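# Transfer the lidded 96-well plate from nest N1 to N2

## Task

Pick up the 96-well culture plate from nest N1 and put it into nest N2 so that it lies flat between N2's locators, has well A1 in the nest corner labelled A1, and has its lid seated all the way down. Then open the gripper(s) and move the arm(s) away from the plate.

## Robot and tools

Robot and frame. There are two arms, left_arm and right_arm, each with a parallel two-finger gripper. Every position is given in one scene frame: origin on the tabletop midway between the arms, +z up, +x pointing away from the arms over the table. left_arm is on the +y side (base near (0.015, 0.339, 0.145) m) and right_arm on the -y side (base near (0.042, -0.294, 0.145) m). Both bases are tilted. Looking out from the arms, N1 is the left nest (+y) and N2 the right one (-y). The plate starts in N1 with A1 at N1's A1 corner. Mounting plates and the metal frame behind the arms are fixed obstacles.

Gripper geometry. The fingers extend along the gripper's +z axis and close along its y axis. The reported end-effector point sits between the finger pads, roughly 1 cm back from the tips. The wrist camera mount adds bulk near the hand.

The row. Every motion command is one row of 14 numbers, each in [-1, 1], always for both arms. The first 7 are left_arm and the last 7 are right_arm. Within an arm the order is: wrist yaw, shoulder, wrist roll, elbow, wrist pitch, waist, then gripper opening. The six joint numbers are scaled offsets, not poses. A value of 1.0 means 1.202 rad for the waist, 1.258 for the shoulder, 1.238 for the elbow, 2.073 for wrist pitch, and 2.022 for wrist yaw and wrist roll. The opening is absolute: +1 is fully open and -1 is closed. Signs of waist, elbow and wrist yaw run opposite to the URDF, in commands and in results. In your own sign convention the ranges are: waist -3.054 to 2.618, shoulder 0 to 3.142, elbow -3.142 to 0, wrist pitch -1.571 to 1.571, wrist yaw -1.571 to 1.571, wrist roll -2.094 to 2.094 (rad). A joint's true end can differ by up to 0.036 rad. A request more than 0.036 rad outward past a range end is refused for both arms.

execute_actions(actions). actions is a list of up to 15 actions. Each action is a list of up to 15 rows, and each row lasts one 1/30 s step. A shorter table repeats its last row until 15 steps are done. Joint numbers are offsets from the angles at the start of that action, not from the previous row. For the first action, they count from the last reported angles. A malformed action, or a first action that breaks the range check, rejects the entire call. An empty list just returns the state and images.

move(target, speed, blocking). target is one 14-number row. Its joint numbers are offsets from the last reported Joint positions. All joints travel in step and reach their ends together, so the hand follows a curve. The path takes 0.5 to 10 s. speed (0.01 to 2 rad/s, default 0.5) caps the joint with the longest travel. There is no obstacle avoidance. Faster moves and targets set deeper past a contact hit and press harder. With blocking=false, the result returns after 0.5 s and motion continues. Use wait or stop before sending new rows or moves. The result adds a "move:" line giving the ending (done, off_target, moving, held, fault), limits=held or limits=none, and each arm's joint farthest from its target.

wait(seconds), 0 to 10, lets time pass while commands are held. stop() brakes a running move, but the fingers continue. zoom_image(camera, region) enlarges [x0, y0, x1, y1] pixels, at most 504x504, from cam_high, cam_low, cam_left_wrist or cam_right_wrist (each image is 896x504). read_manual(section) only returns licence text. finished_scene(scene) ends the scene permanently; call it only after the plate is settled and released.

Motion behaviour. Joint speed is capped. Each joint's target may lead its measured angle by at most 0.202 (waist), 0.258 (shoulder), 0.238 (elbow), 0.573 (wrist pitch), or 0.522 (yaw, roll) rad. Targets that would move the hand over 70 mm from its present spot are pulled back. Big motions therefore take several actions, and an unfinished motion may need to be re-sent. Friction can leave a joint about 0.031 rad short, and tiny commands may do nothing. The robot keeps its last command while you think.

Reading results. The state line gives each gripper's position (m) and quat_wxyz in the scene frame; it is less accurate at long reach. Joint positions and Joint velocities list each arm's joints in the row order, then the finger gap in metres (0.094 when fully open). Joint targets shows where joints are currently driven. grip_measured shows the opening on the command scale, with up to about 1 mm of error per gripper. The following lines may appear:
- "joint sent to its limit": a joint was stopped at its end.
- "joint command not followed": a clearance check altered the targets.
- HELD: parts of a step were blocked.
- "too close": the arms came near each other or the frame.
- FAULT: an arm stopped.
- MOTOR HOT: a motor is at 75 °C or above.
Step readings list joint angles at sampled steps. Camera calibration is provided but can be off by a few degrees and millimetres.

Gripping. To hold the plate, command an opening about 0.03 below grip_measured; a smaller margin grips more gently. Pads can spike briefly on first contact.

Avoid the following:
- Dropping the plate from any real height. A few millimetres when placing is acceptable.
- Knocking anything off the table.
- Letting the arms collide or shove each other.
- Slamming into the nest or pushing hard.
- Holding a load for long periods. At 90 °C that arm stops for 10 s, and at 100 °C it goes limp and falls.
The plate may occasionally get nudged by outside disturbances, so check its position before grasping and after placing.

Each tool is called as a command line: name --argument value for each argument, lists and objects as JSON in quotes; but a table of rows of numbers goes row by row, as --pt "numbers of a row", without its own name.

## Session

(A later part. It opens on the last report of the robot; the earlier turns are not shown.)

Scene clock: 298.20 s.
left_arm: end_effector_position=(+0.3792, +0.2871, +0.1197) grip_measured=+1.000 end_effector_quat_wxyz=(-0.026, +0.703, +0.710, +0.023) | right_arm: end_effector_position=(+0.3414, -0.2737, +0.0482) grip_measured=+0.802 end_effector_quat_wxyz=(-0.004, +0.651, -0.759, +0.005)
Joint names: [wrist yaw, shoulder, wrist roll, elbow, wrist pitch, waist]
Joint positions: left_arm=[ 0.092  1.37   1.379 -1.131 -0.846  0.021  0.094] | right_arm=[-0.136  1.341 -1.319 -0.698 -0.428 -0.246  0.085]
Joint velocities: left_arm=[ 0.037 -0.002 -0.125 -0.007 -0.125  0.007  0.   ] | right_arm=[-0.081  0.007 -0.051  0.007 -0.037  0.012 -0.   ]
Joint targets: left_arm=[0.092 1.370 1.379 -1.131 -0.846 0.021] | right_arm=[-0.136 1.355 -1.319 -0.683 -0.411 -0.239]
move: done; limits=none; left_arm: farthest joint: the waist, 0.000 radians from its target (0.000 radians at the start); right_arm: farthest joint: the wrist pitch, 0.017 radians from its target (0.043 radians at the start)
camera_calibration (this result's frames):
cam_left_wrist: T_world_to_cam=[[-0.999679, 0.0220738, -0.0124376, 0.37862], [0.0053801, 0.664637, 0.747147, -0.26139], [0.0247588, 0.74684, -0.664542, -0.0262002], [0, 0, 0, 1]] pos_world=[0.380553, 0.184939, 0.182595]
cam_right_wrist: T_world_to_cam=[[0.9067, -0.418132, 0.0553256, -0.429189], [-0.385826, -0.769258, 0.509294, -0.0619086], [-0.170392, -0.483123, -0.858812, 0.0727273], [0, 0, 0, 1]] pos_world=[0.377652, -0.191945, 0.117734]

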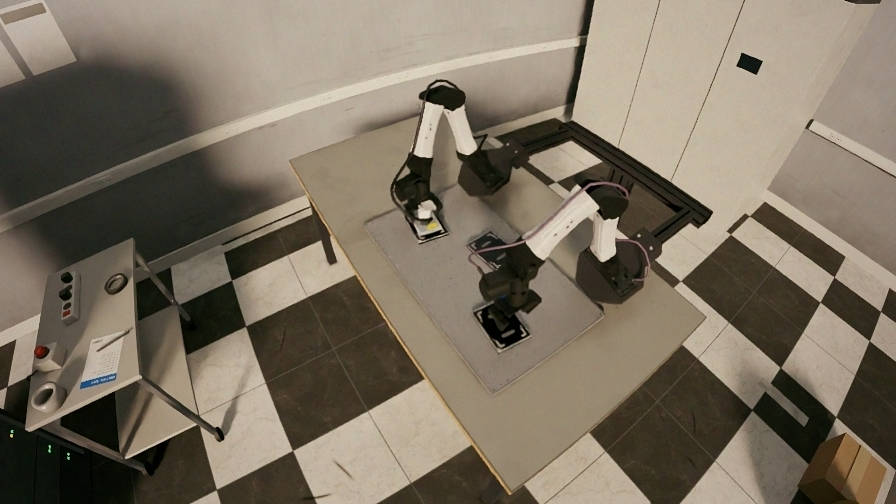

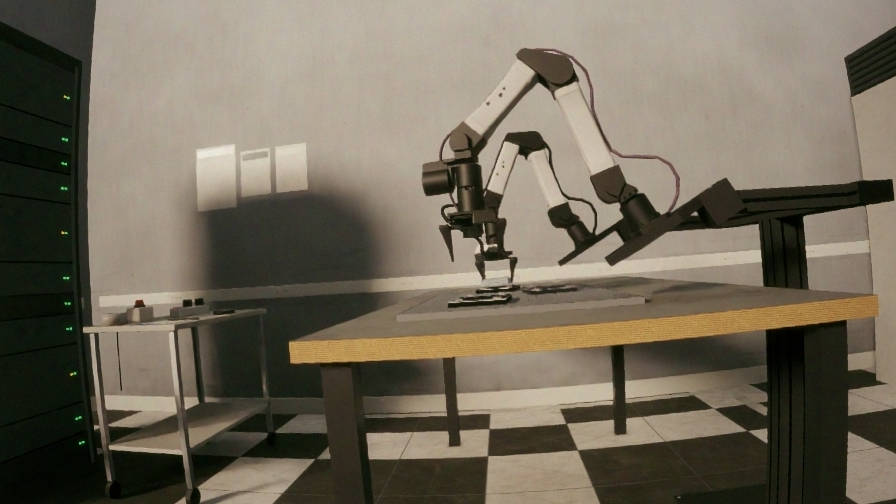

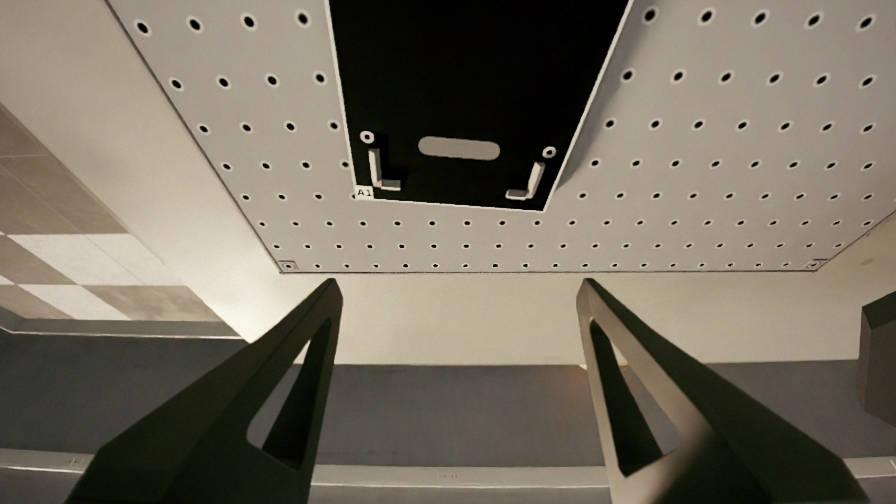

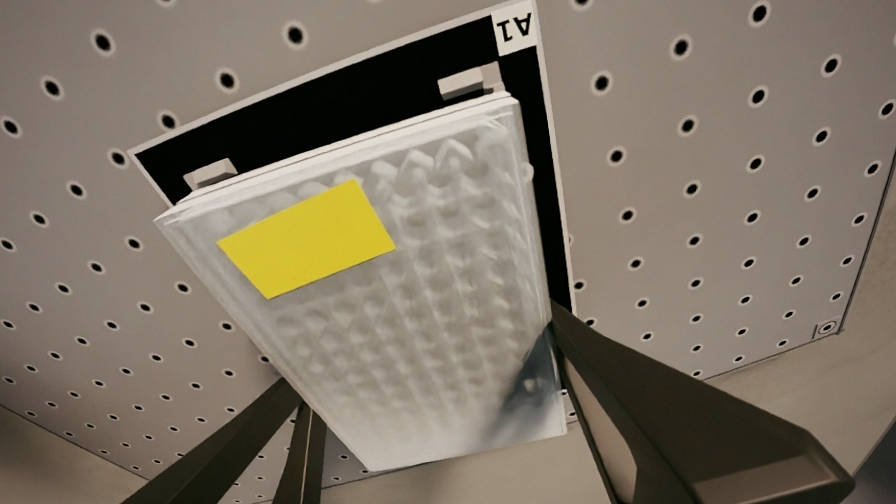

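move --target '[0,0,0,0,0,0,1, 0,0.024,0,0.028,0.018,-0.013,0.72]' --speed 0.03

Scene clock: 306.70 s.
left_arm: end_effector_position=(+0.3792, +0.2871, +0.1197) grip_measured=+1.000 end_effector_quat_wxyz=(-0.026, +0.703, +0.710, +0.023) | right_arm: end_effector_position=(+0.3364, -0.2712, +0.0425) grip_measured=+0.802 end_effector_quat_wxyz=(-0.000, +0.654, -0.756, +0.001)
Joint names: [wrist yaw, shoulder, wrist roll, elbow, wrist pitch, waist]
Joint positions: left_arm=[ 0.092  1.37   1.379 -1.131 -0.846  0.021  0.094] | right_arm=[-0.136  1.357 -1.319 -0.682 -0.407 -0.254  0.085]
Joint velocities: left_arm=[-0.022 -0.007  0.007  0.002 -0.066 -0.012  0.   ] | right_arm=[-0.022 -0.002 -0.007 -0.002 -0.022  0.012 -0.001]
Joint targets: left_arm=[0.092 1.370 1.379 -1.131 -0.846 0.021] | right_arm=[-0.136 1.371 -1.319 -0.663 -0.390 -0.262]
move: done; limits=none; left_arm: farthest joint: the waist, 0.000 radians from its target (0.000 radians at the start); right_arm: farthest joint: the elbow, 0.019 radians from its target (0.034 radians at the start)
camera_calibration (this result's frames):
cam_left_wrist: T_world_to_cam=[[-0.999679, 0.0220738, -0.0124376, 0.37862], [0.0053801, 0.664637, 0.747147, -0.26139], [0.0247588, 0.74684, -0.664542, -0.0262002], [0, 0, 0, 1]] pos_world=[0.380553, 0.184939, 0.182595]
cam_right_wrist: T_world_to_cam=[[0.910463, -0.411145, 0.0449041, -0.422168], [-0.374481, -0.77341, 0.51147, -0.0640137], [-0.175559, -0.482491, -0.858127, 0.0699947], [0, 0, 0, 1]] pos_world=[0.372685, -0.18931, 0.111763]

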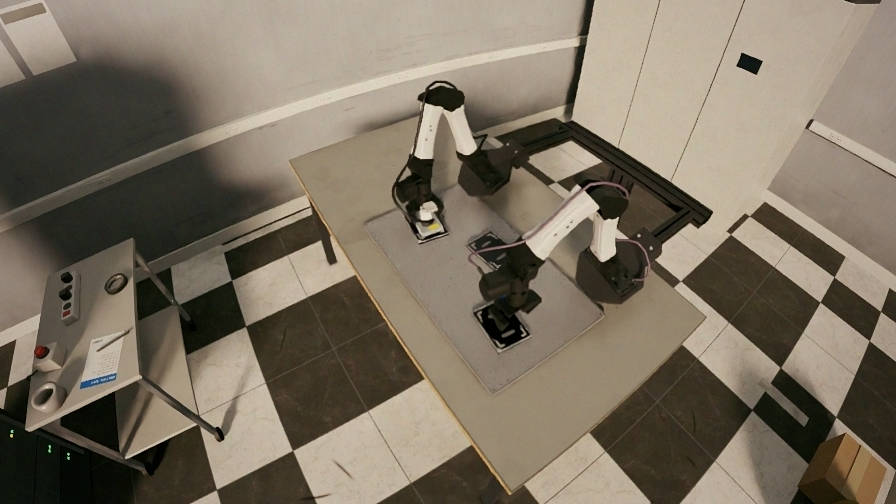

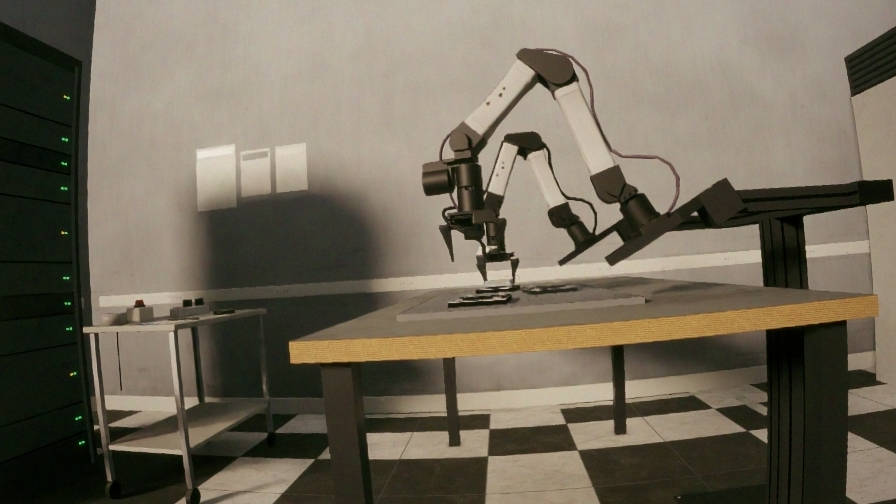

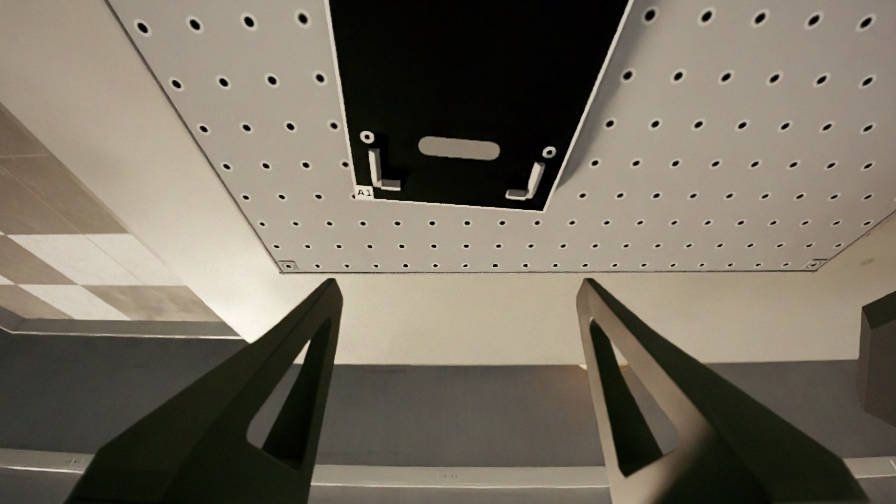

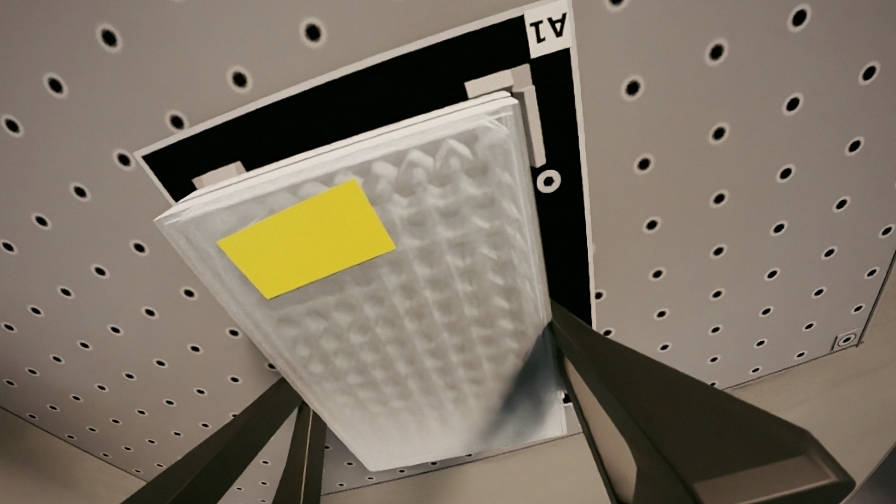

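move --target '[0,0,0,0,0,0,1, 0,0.011,0,0.012,0.017,-0.004,0.72]' --speed 0.03

Scene clock: 314.03 s.
left_arm: end_effector_position=(+0.3792, +0.2871, +0.1197) grip_measured=+1.000 end_effector_quat_wxyz=(-0.026, +0.703, +0.710, +0.023) | right_arm: end_effector_position=(+0.3407, -0.2707, +0.0425) grip_measured=+0.802 end_effector_quat_wxyz=(-0.008, +0.653, -0.757, +0.006)
Joint names: [wrist yaw, shoulder, wrist roll, elbow, wrist pitch, waist]
Joint positions: left_arm=[ 0.092  1.37   1.379 -1.131 -0.846  0.021  0.094] | right_arm=[-0.136  1.357 -1.319 -0.682 -0.389 -0.254  0.085]
Joint velocities: left_arm=[ 0.022  0.007 -0.037 -0.007 -0.051 -0.017  0.   ] | right_arm=[ 0.066  0.017 -0.007  0.007  0.007 -0.007 -0.001]
Joint targets: left_arm=[0.092 1.370 1.379 -1.131 -0.846 0.021] | right_arm=[-0.136 1.371 -1.319 -0.667 -0.372 -0.258]
move: done; limits=none; left_arm: farthest joint: the waist, 0.000 radians from its target (0.000 radians at the start); right_arm: farthest joint: the wrist pitch, 0.017 radians from its target (0.035 radians at the start)
camera_calibration (this result's frames):
cam_left_wrist: T_world_to_cam=[[-0.999679, 0.0220738, -0.0124376, 0.37862], [0.0053801, 0.664637, 0.747147, -0.26139], [0.0247588, 0.74684, -0.664542, -0.0262002], [0, 0, 0, 1]] pos_world=[0.380553, 0.184939, 0.182595]
cam_right_wrist: T_world_to_cam=[[0.908542, -0.413438, 0.0601766, -0.426559], [-0.385306, -0.773469, 0.503274, -0.0580253], [-0.161528, -0.480432, -0.862029, 0.066968], [0, 0, 0, 1]] pos_world=[0.376006, -0.189063, 0.1126]

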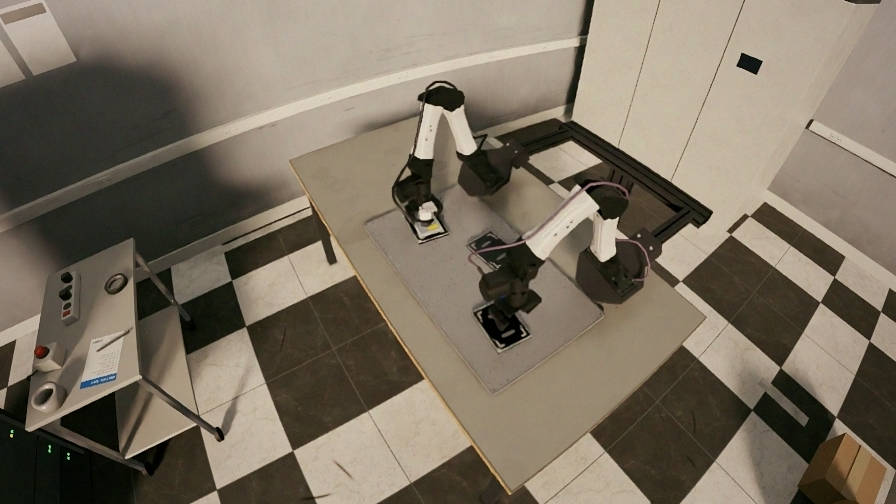

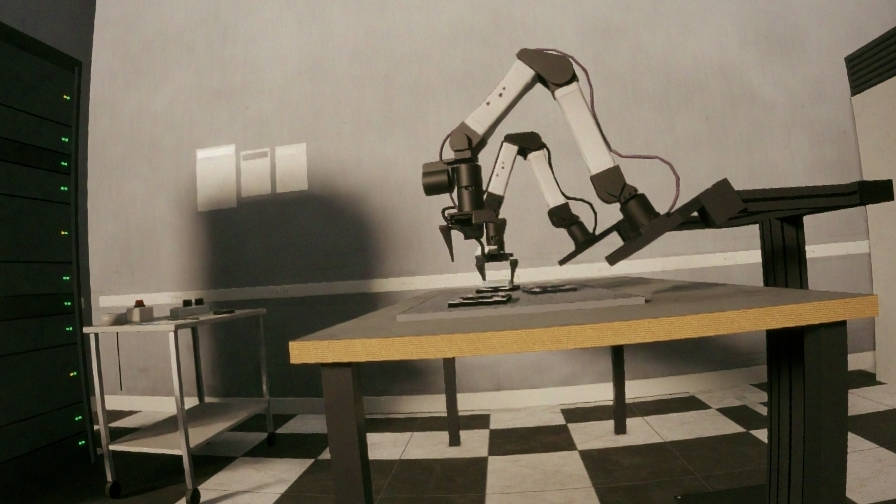

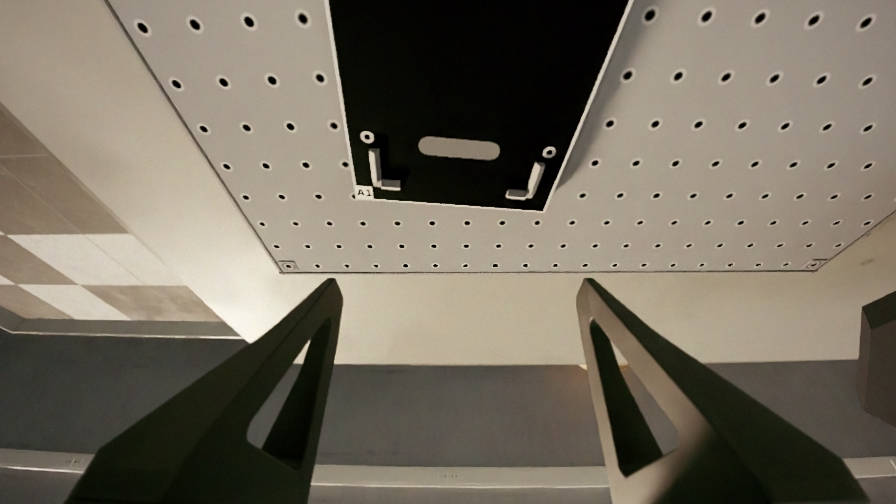

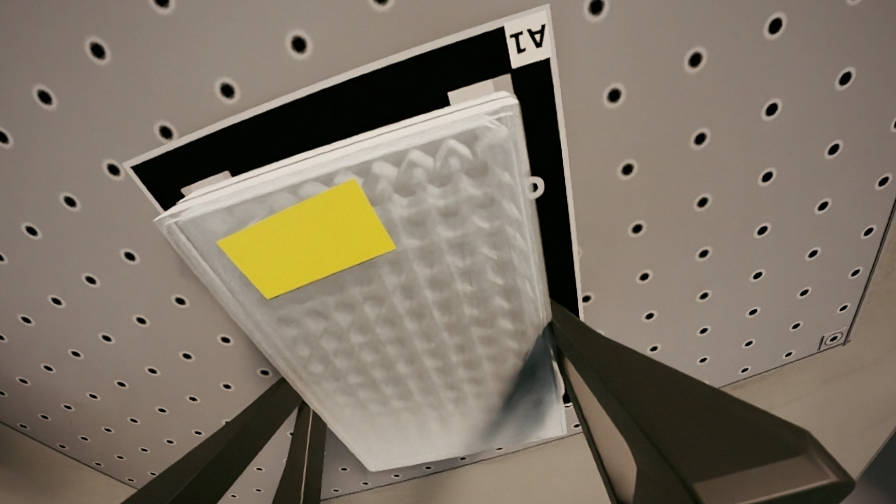

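move --target '[0,0,0,0,0,0,1, 0,0.025,0,0.028,0.021,0.011,0.72]' --speed 0.03

Scene clock: 320.13 s.
left_arm: end_effector_position=(+0.3792, +0.2871, +0.1197) grip_measured=+1.000 end_effector_quat_wxyz=(-0.026, +0.703, +0.710, +0.023) | right_arm: end_effector_position=(+0.3429, -0.2714, +0.0392) grip_measured=+0.802 end_effector_quat_wxyz=(-0.011, +0.651, -0.759, +0.010)
Joint names: [wrist yaw, shoulder, wrist roll, elbow, wrist pitch, waist]
Joint positions: left_arm=[ 0.092  1.37   1.379 -1.131 -0.846  0.021  0.094] | right_arm=[-0.136  1.369 -1.319 -0.678 -0.363 -0.249  0.085]
Joint velocities: left_arm=[ 0.007  0.007  0.022  0.012 -0.051  0.002  0.   ] | right_arm=[ 0.022  0.002  0.037  0.012 -0.022 -0.012 -0.   ]
Joint targets: left_arm=[0.092 1.370 1.379 -1.131 -0.846 0.021] | right_arm=[-0.136 1.389 -1.319 -0.647 -0.346 -0.240]
move: off_target (right_arm); limits=none; left_arm: farthest joint: the waist, 0.000 radians from its target (0.000 radians at the start); right_arm: farthest joint: the elbow, 0.031 radians from its target (0.035 radians at the start)
camera_calibration (this result's frames):
cam_left_wrist: T_world_to_cam=[[-0.999679, 0.0220738, -0.0124376, 0.37862], [0.0053801, 0.664637, 0.747147, -0.26139], [0.0247588, 0.74684, -0.664542, -0.0262002], [0, 0, 0, 1]] pos_world=[0.380553, 0.184939, 0.182595]
cam_right_wrist: T_world_to_cam=[[0.90585, -0.417911, 0.0691855, -0.429252], [-0.393929, -0.77104, 0.500318, -0.0522873], [-0.155743, -0.480467, -0.863073, 0.0621946], [0, 0, 0, 1]] pos_world=[0.377926, -0.189822, 0.109537]

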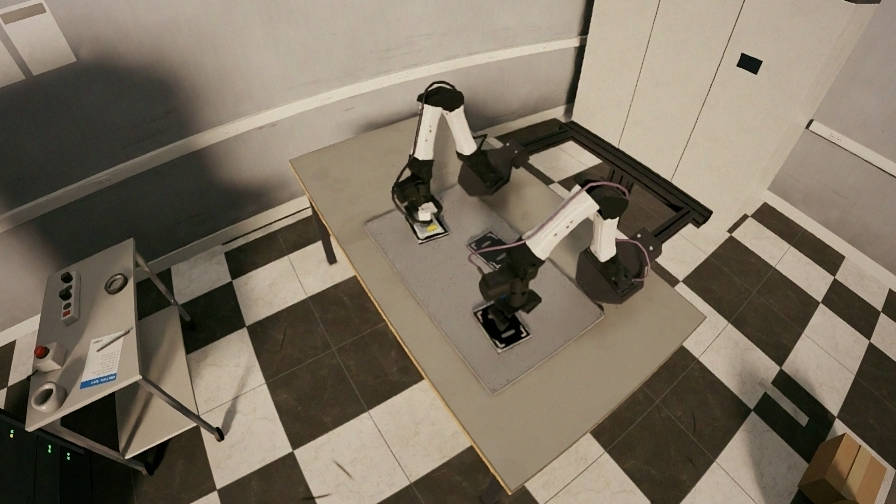

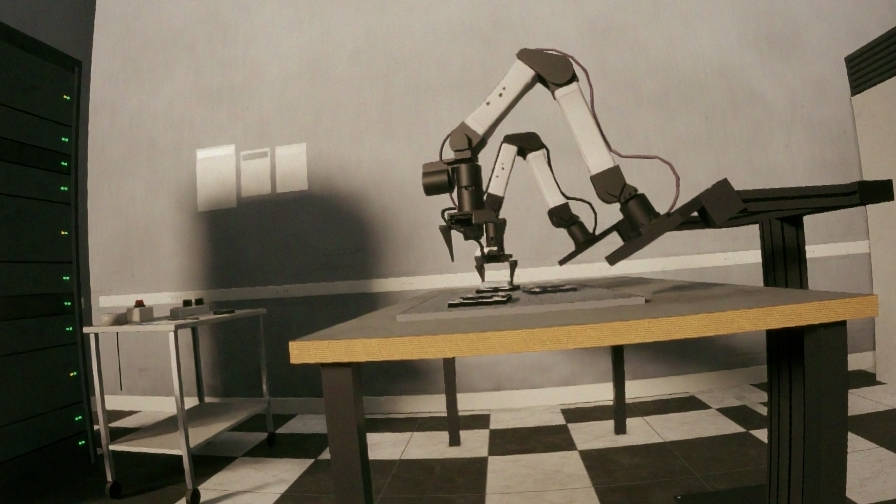

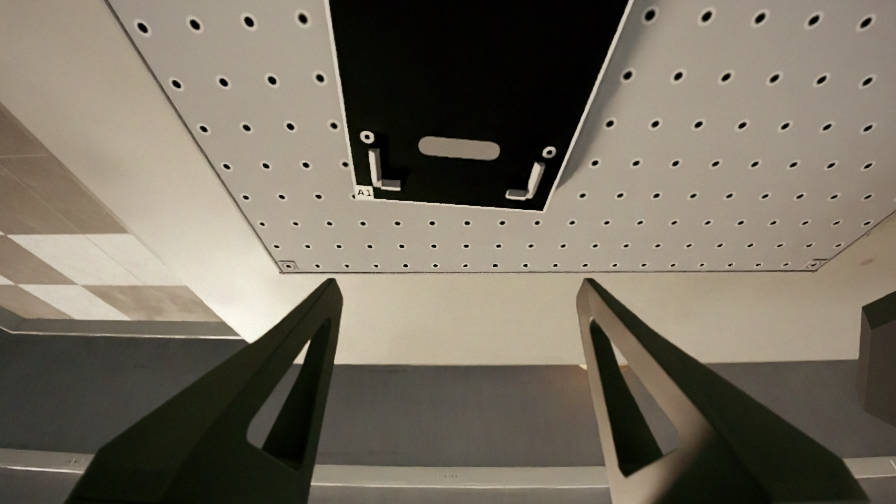

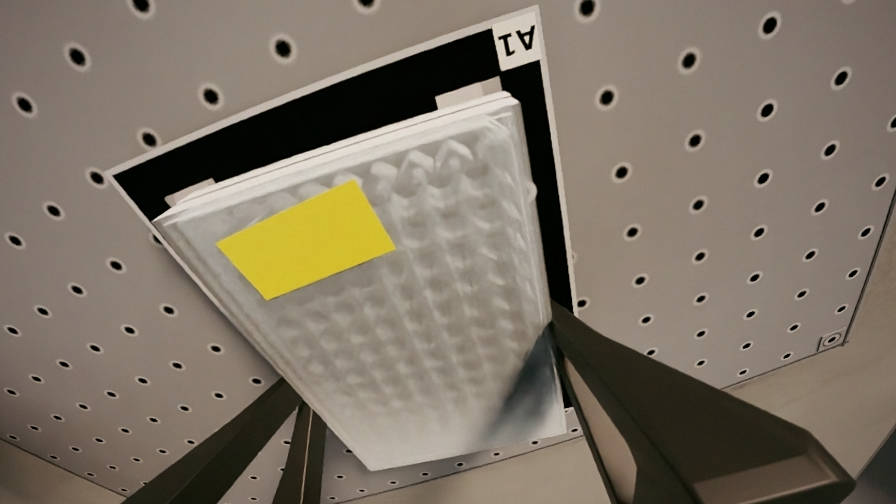

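move --target '[0,0,0,0,0,0,1, 0,-0.012,0,0.036,0,0,0.72]' --speed 0.03

Scene clock: 324.70 s.
left_arm: end_effector_position=(+0.3792, +0.2871, +0.1197) grip_measured=+1.000 end_effector_quat_wxyz=(-0.026, +0.703, +0.710, +0.023) | right_arm: end_effector_position=(+0.3397, -0.2709, +0.0381) grip_measured=+0.802 end_effector_quat_wxyz=(-0.012, +0.652, -0.759, +0.008)
Joint names: [wrist yaw, shoulder, wrist roll, elbow, wrist pitch, waist]
Joint positions: left_arm=[ 0.092  1.37   1.379 -1.131 -0.846  0.021  0.094] | right_arm=[-0.132  1.365 -1.319 -0.665 -0.354 -0.249  0.085]
Joint velocities: left_arm=[ 0.022  0.007  0.022 -0.002 -0.066 -0.007  0.   ] | right_arm=[-0.037 -0.002 -0.007 -0.007 -0.007  0.002  0.   ]
Joint targets: left_arm=[0.092 1.370 1.379 -1.131 -0.846 0.021] | right_arm=[-0.136 1.354 -1.319 -0.634 -0.363 -0.249]
move: off_target (right_arm); limits=none; left_arm: farthest joint: the waist, 0.000 radians from its target (0.000 radians at the start); right_arm: farthest joint: the elbow, 0.031 radians from its target (0.044 radians at the start)
camera_calibration (this result's frames):
cam_left_wrist: T_world_to_cam=[[-0.999679, 0.0220738, -0.0124376, 0.37862], [0.0053801, 0.664637, 0.747147, -0.26139], [0.0247588, 0.74684, -0.664542, -0.0262002], [0, 0, 0, 1]] pos_world=[0.380553, 0.184939, 0.182595]
cam_right_wrist: T_world_to_cam=[[0.906022, -0.417988, 0.0664107, -0.426047], [-0.393172, -0.77317, 0.497619, -0.0532846], [-0.156652, -0.476964, -0.86485, 0.0623138], [0, 0, 0, 1]] pos_world=[0.37482, -0.189559, 0.108702]

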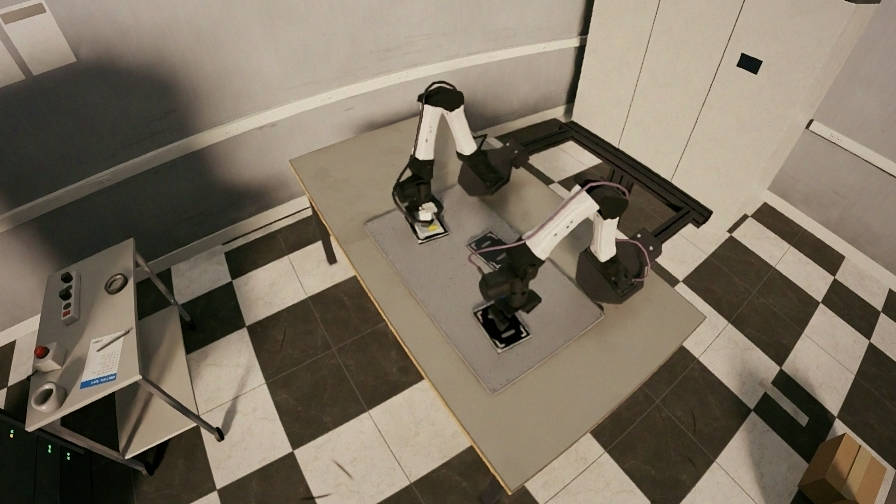

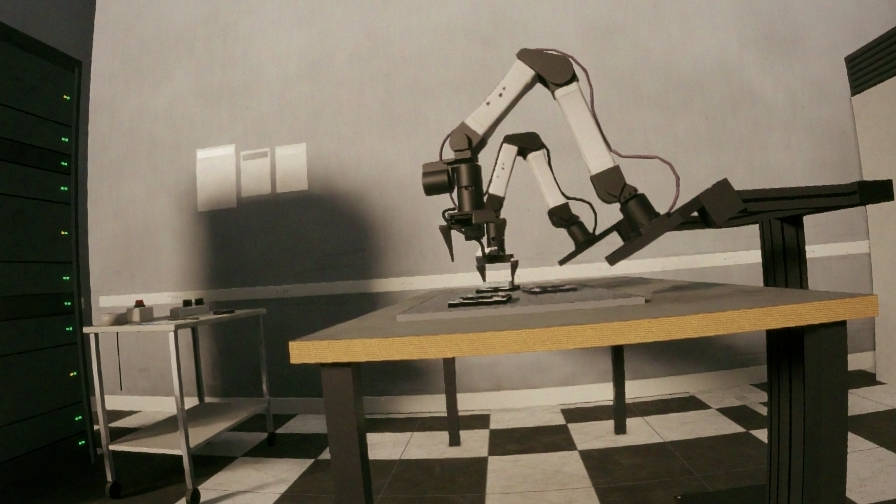

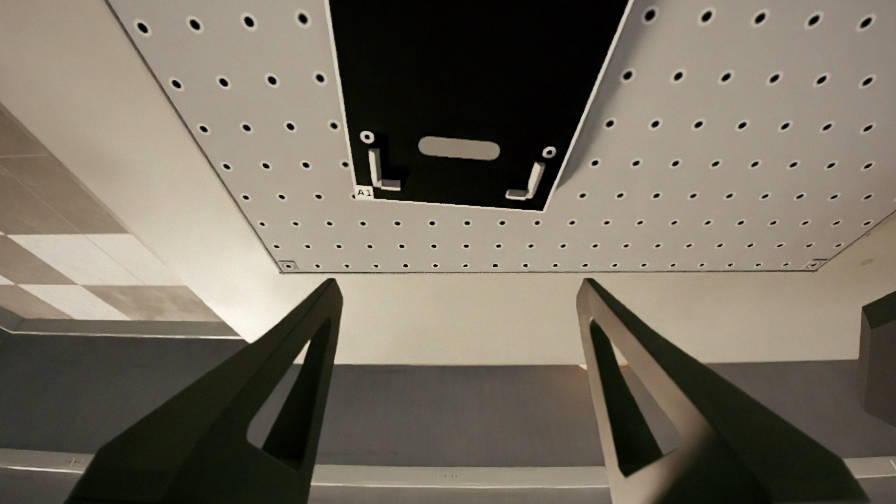

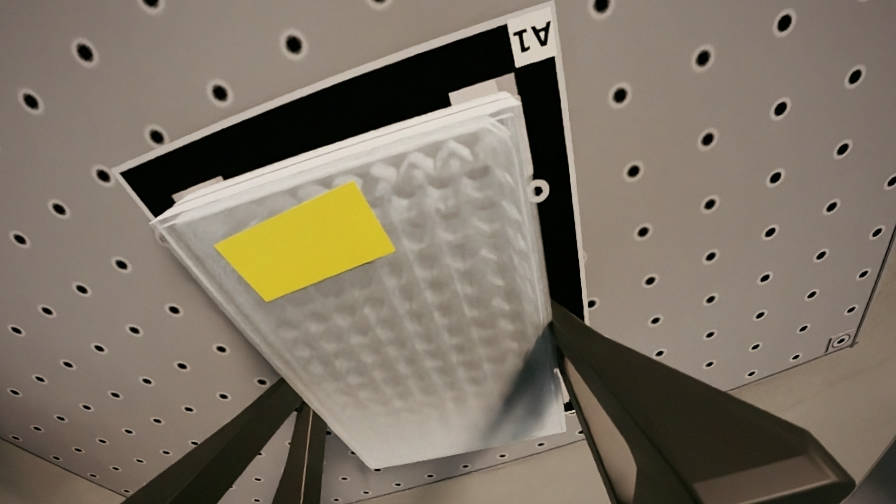

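move --target '[0,0,0,0,0,0,1, 0,-0.022,0,0,0,0.013,0.72]' --speed 0.03

Scene clock: 333.20 s.
left_arm: end_effector_position=(+0.3792, +0.2871, +0.1197) grip_measured=+1.000 end_effector_quat_wxyz=(-0.026, +0.703, +0.710, +0.023) | right_arm: end_effector_position=(+0.3407, -0.2714, +0.0390) grip_measured=+0.802 end_effector_quat_wxyz=(-0.015, +0.650, -0.760, +0.007)
Joint names: [wrist yaw, shoulder, wrist roll, elbow, wrist pitch, waist]
Joint positions: left_arm=[ 0.092  1.37   1.379 -1.131 -0.846  0.021  0.094] | right_arm=[-0.125  1.36  -1.319 -0.665 -0.354 -0.244  0.085]
Joint velocities: left_arm=[-0.022  0.002 -0.051 -0.007 -0.051  0.022  0.   ] | right_arm=[-0.007  0.007 -0.022  0.007 -0.007  0.017 -0.001]
Joint targets: left_arm=[0.092 1.370 1.379 -1.131 -0.846 0.021] | right_arm=[-0.132 1.338 -1.319 -0.665 -0.354 -0.234]
move: off_target (right_arm); limits=none; left_arm: farthest joint: the waist, 0.000 radians from its target (0.000 radians at the start); right_arm: farthest joint: the shoulder, 0.023 radians from its target (0.028 radians at the start)
camera_calibration (this result's frames):
cam_left_wrist: T_world_to_cam=[[-0.999679, 0.0220738, -0.0124376, 0.37862], [0.0053801, 0.664637, 0.747147, -0.26139], [0.0247588, 0.74684, -0.664542, -0.0262002], [0, 0, 0, 1]] pos_world=[0.380553, 0.184939, 0.182595]
cam_right_wrist: T_world_to_cam=[[0.903564, -0.422988, 0.0682147, -0.427848], [-0.399264, -0.773507, 0.492214, -0.0515776], [-0.155436, -0.471983, -0.867797, 0.0641064], [0, 0, 0, 1]] pos_world=[0.375959, -0.190613, 0.110204]

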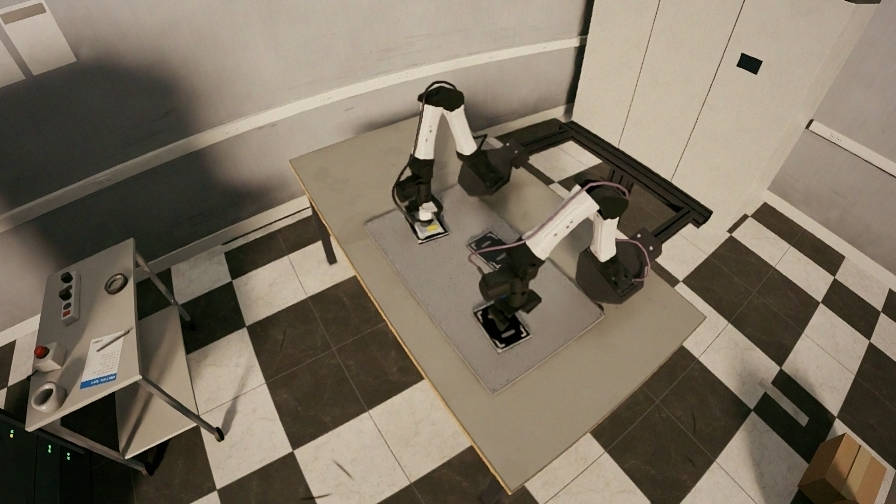

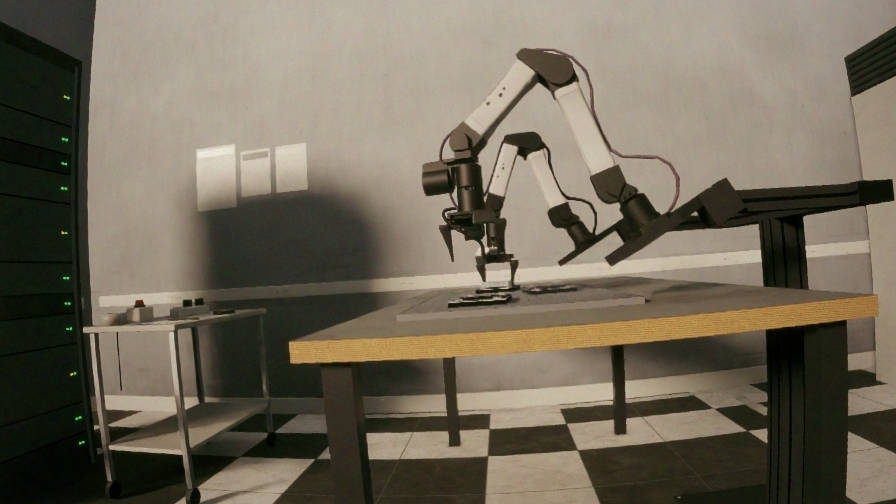

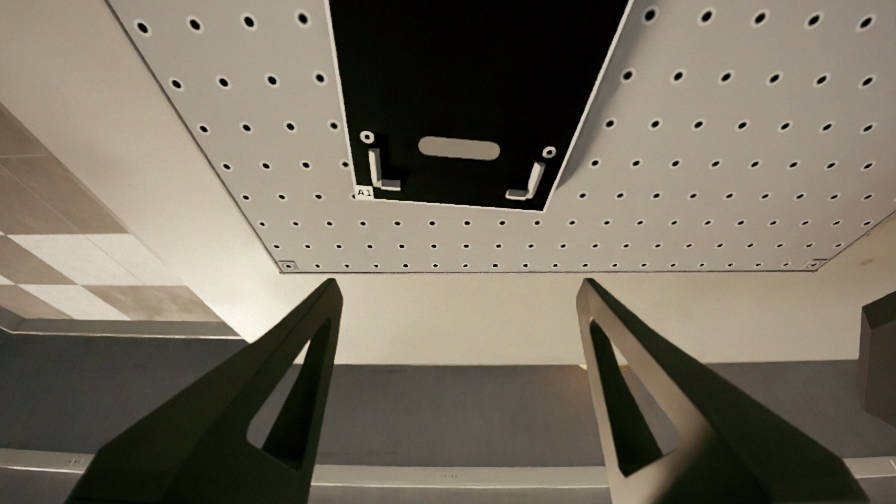

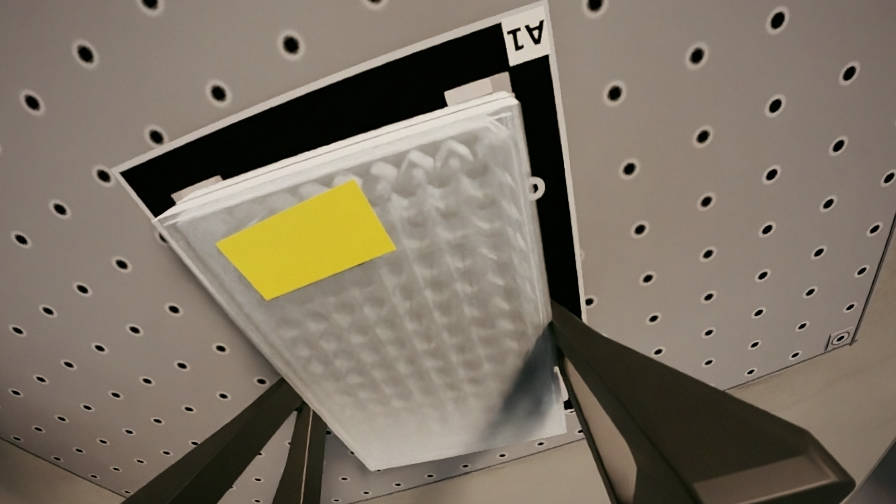

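move --target '[0,0,0,0,0,0,1, 0,-0.024,-0.015,0,0,0,0.72]' --speed 0.03

Scene clock: 339.63 s.
left_arm: end_effector_position=(+0.3792, +0.2871, +0.1197) grip_measured=+1.000 end_effector_quat_wxyz=(-0.026, +0.703, +0.710, +0.023) | right_arm: end_effector_position=(+0.3407, -0.2712, +0.0390) grip_measured=+0.802 end_effector_quat_wxyz=(-0.015, +0.655, -0.755, +0.007)
Joint names: [wrist yaw, shoulder, wrist roll, elbow, wrist pitch, waist]
Joint positions: left_arm=[ 0.092  1.37   1.379 -1.131 -0.846  0.021  0.094] | right_arm=[-0.124  1.36  -1.334 -0.665 -0.354 -0.244  0.085]
Joint velocities: left_arm=[-0.081  0.002  0.007 -0.007  0.051 -0.007  0.   ] | right_arm=[ 0.037 -0.007 -0.051  0.017 -0.007  0.037 -0.   ]
Joint targets: left_arm=[0.092 1.370 1.379 -1.131 -0.846 0.021] | right_arm=[-0.125 1.330 -1.349 -0.665 -0.354 -0.244]
move: off_target (right_arm); limits=none; left_arm: farthest joint: the waist, 0.000 radians from its target (0.000 radians at the start); right_arm: farthest joint: the shoulder, 0.031 radians from its target (0.031 radians at the start)
camera_calibration (this result's frames):
cam_left_wrist: T_world_to_cam=[[-0.999679, 0.0220738, -0.0124376, 0.37862], [0.0053801, 0.664637, 0.747147, -0.26139], [0.0247588, 0.74684, -0.664542, -0.0262002], [0, 0, 0, 1]] pos_world=[0.380553, 0.184939, 0.182595]
cam_right_wrist: T_world_to_cam=[[0.909923, -0.409169, 0.0679727, -0.426158], [-0.387404, -0.779838, 0.491701, -0.057172], [-0.148181, -0.473743, -0.868107, 0.0612597], [0, 0, 0, 1]] pos_world=[0.3747, -0.189934, 0.110259]

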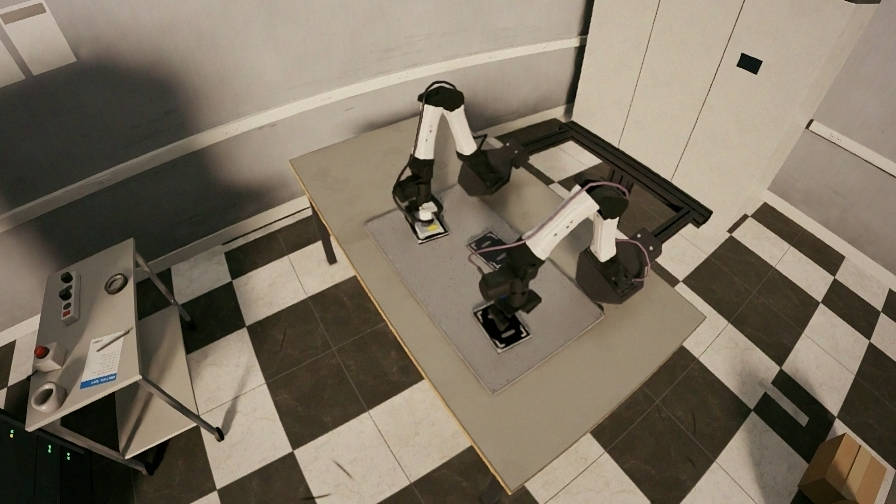

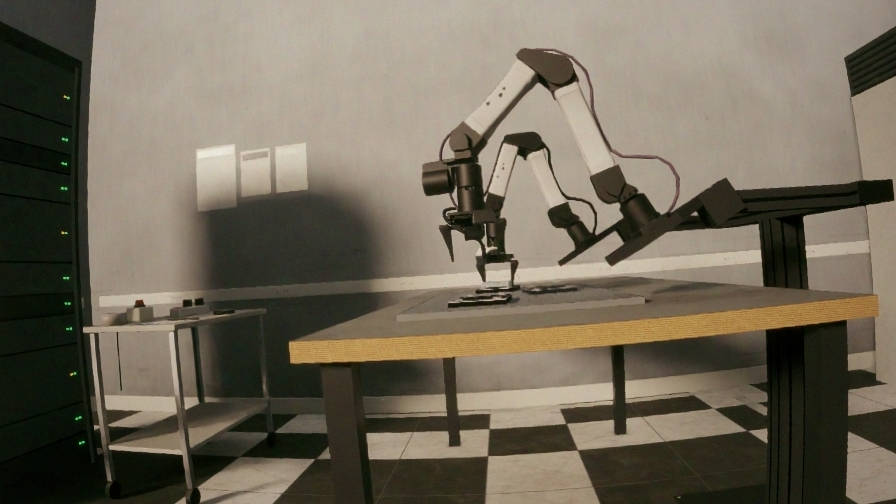

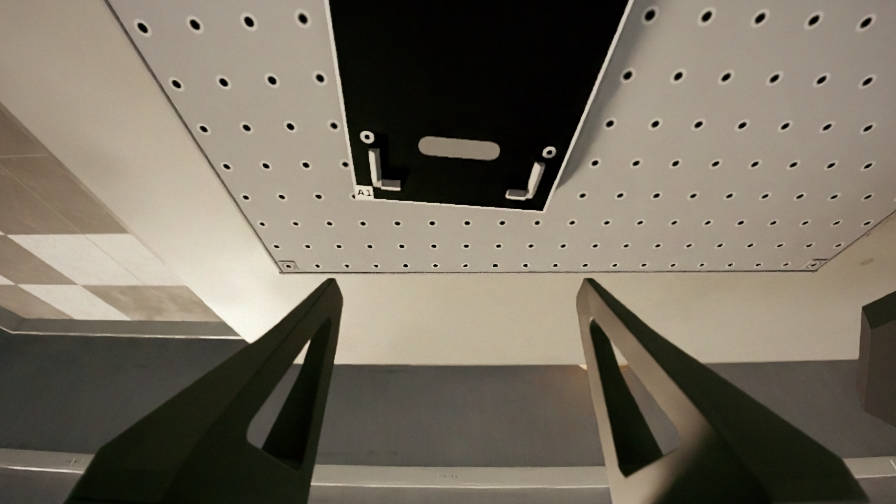

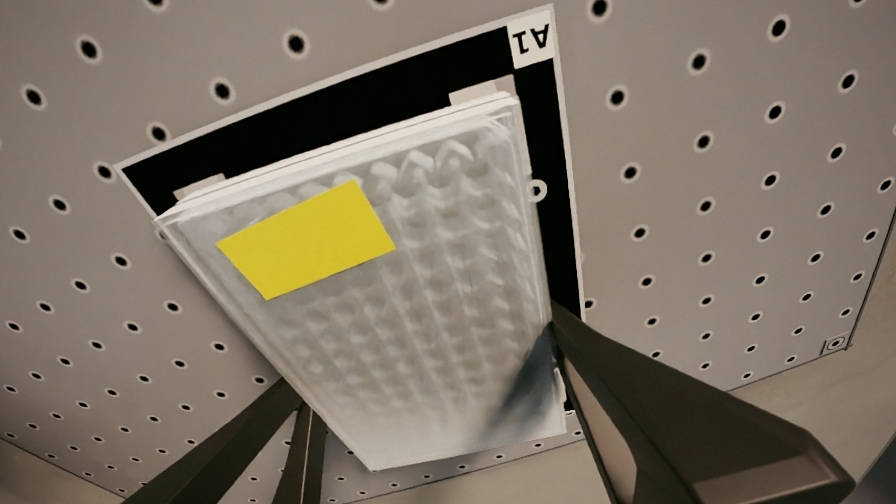

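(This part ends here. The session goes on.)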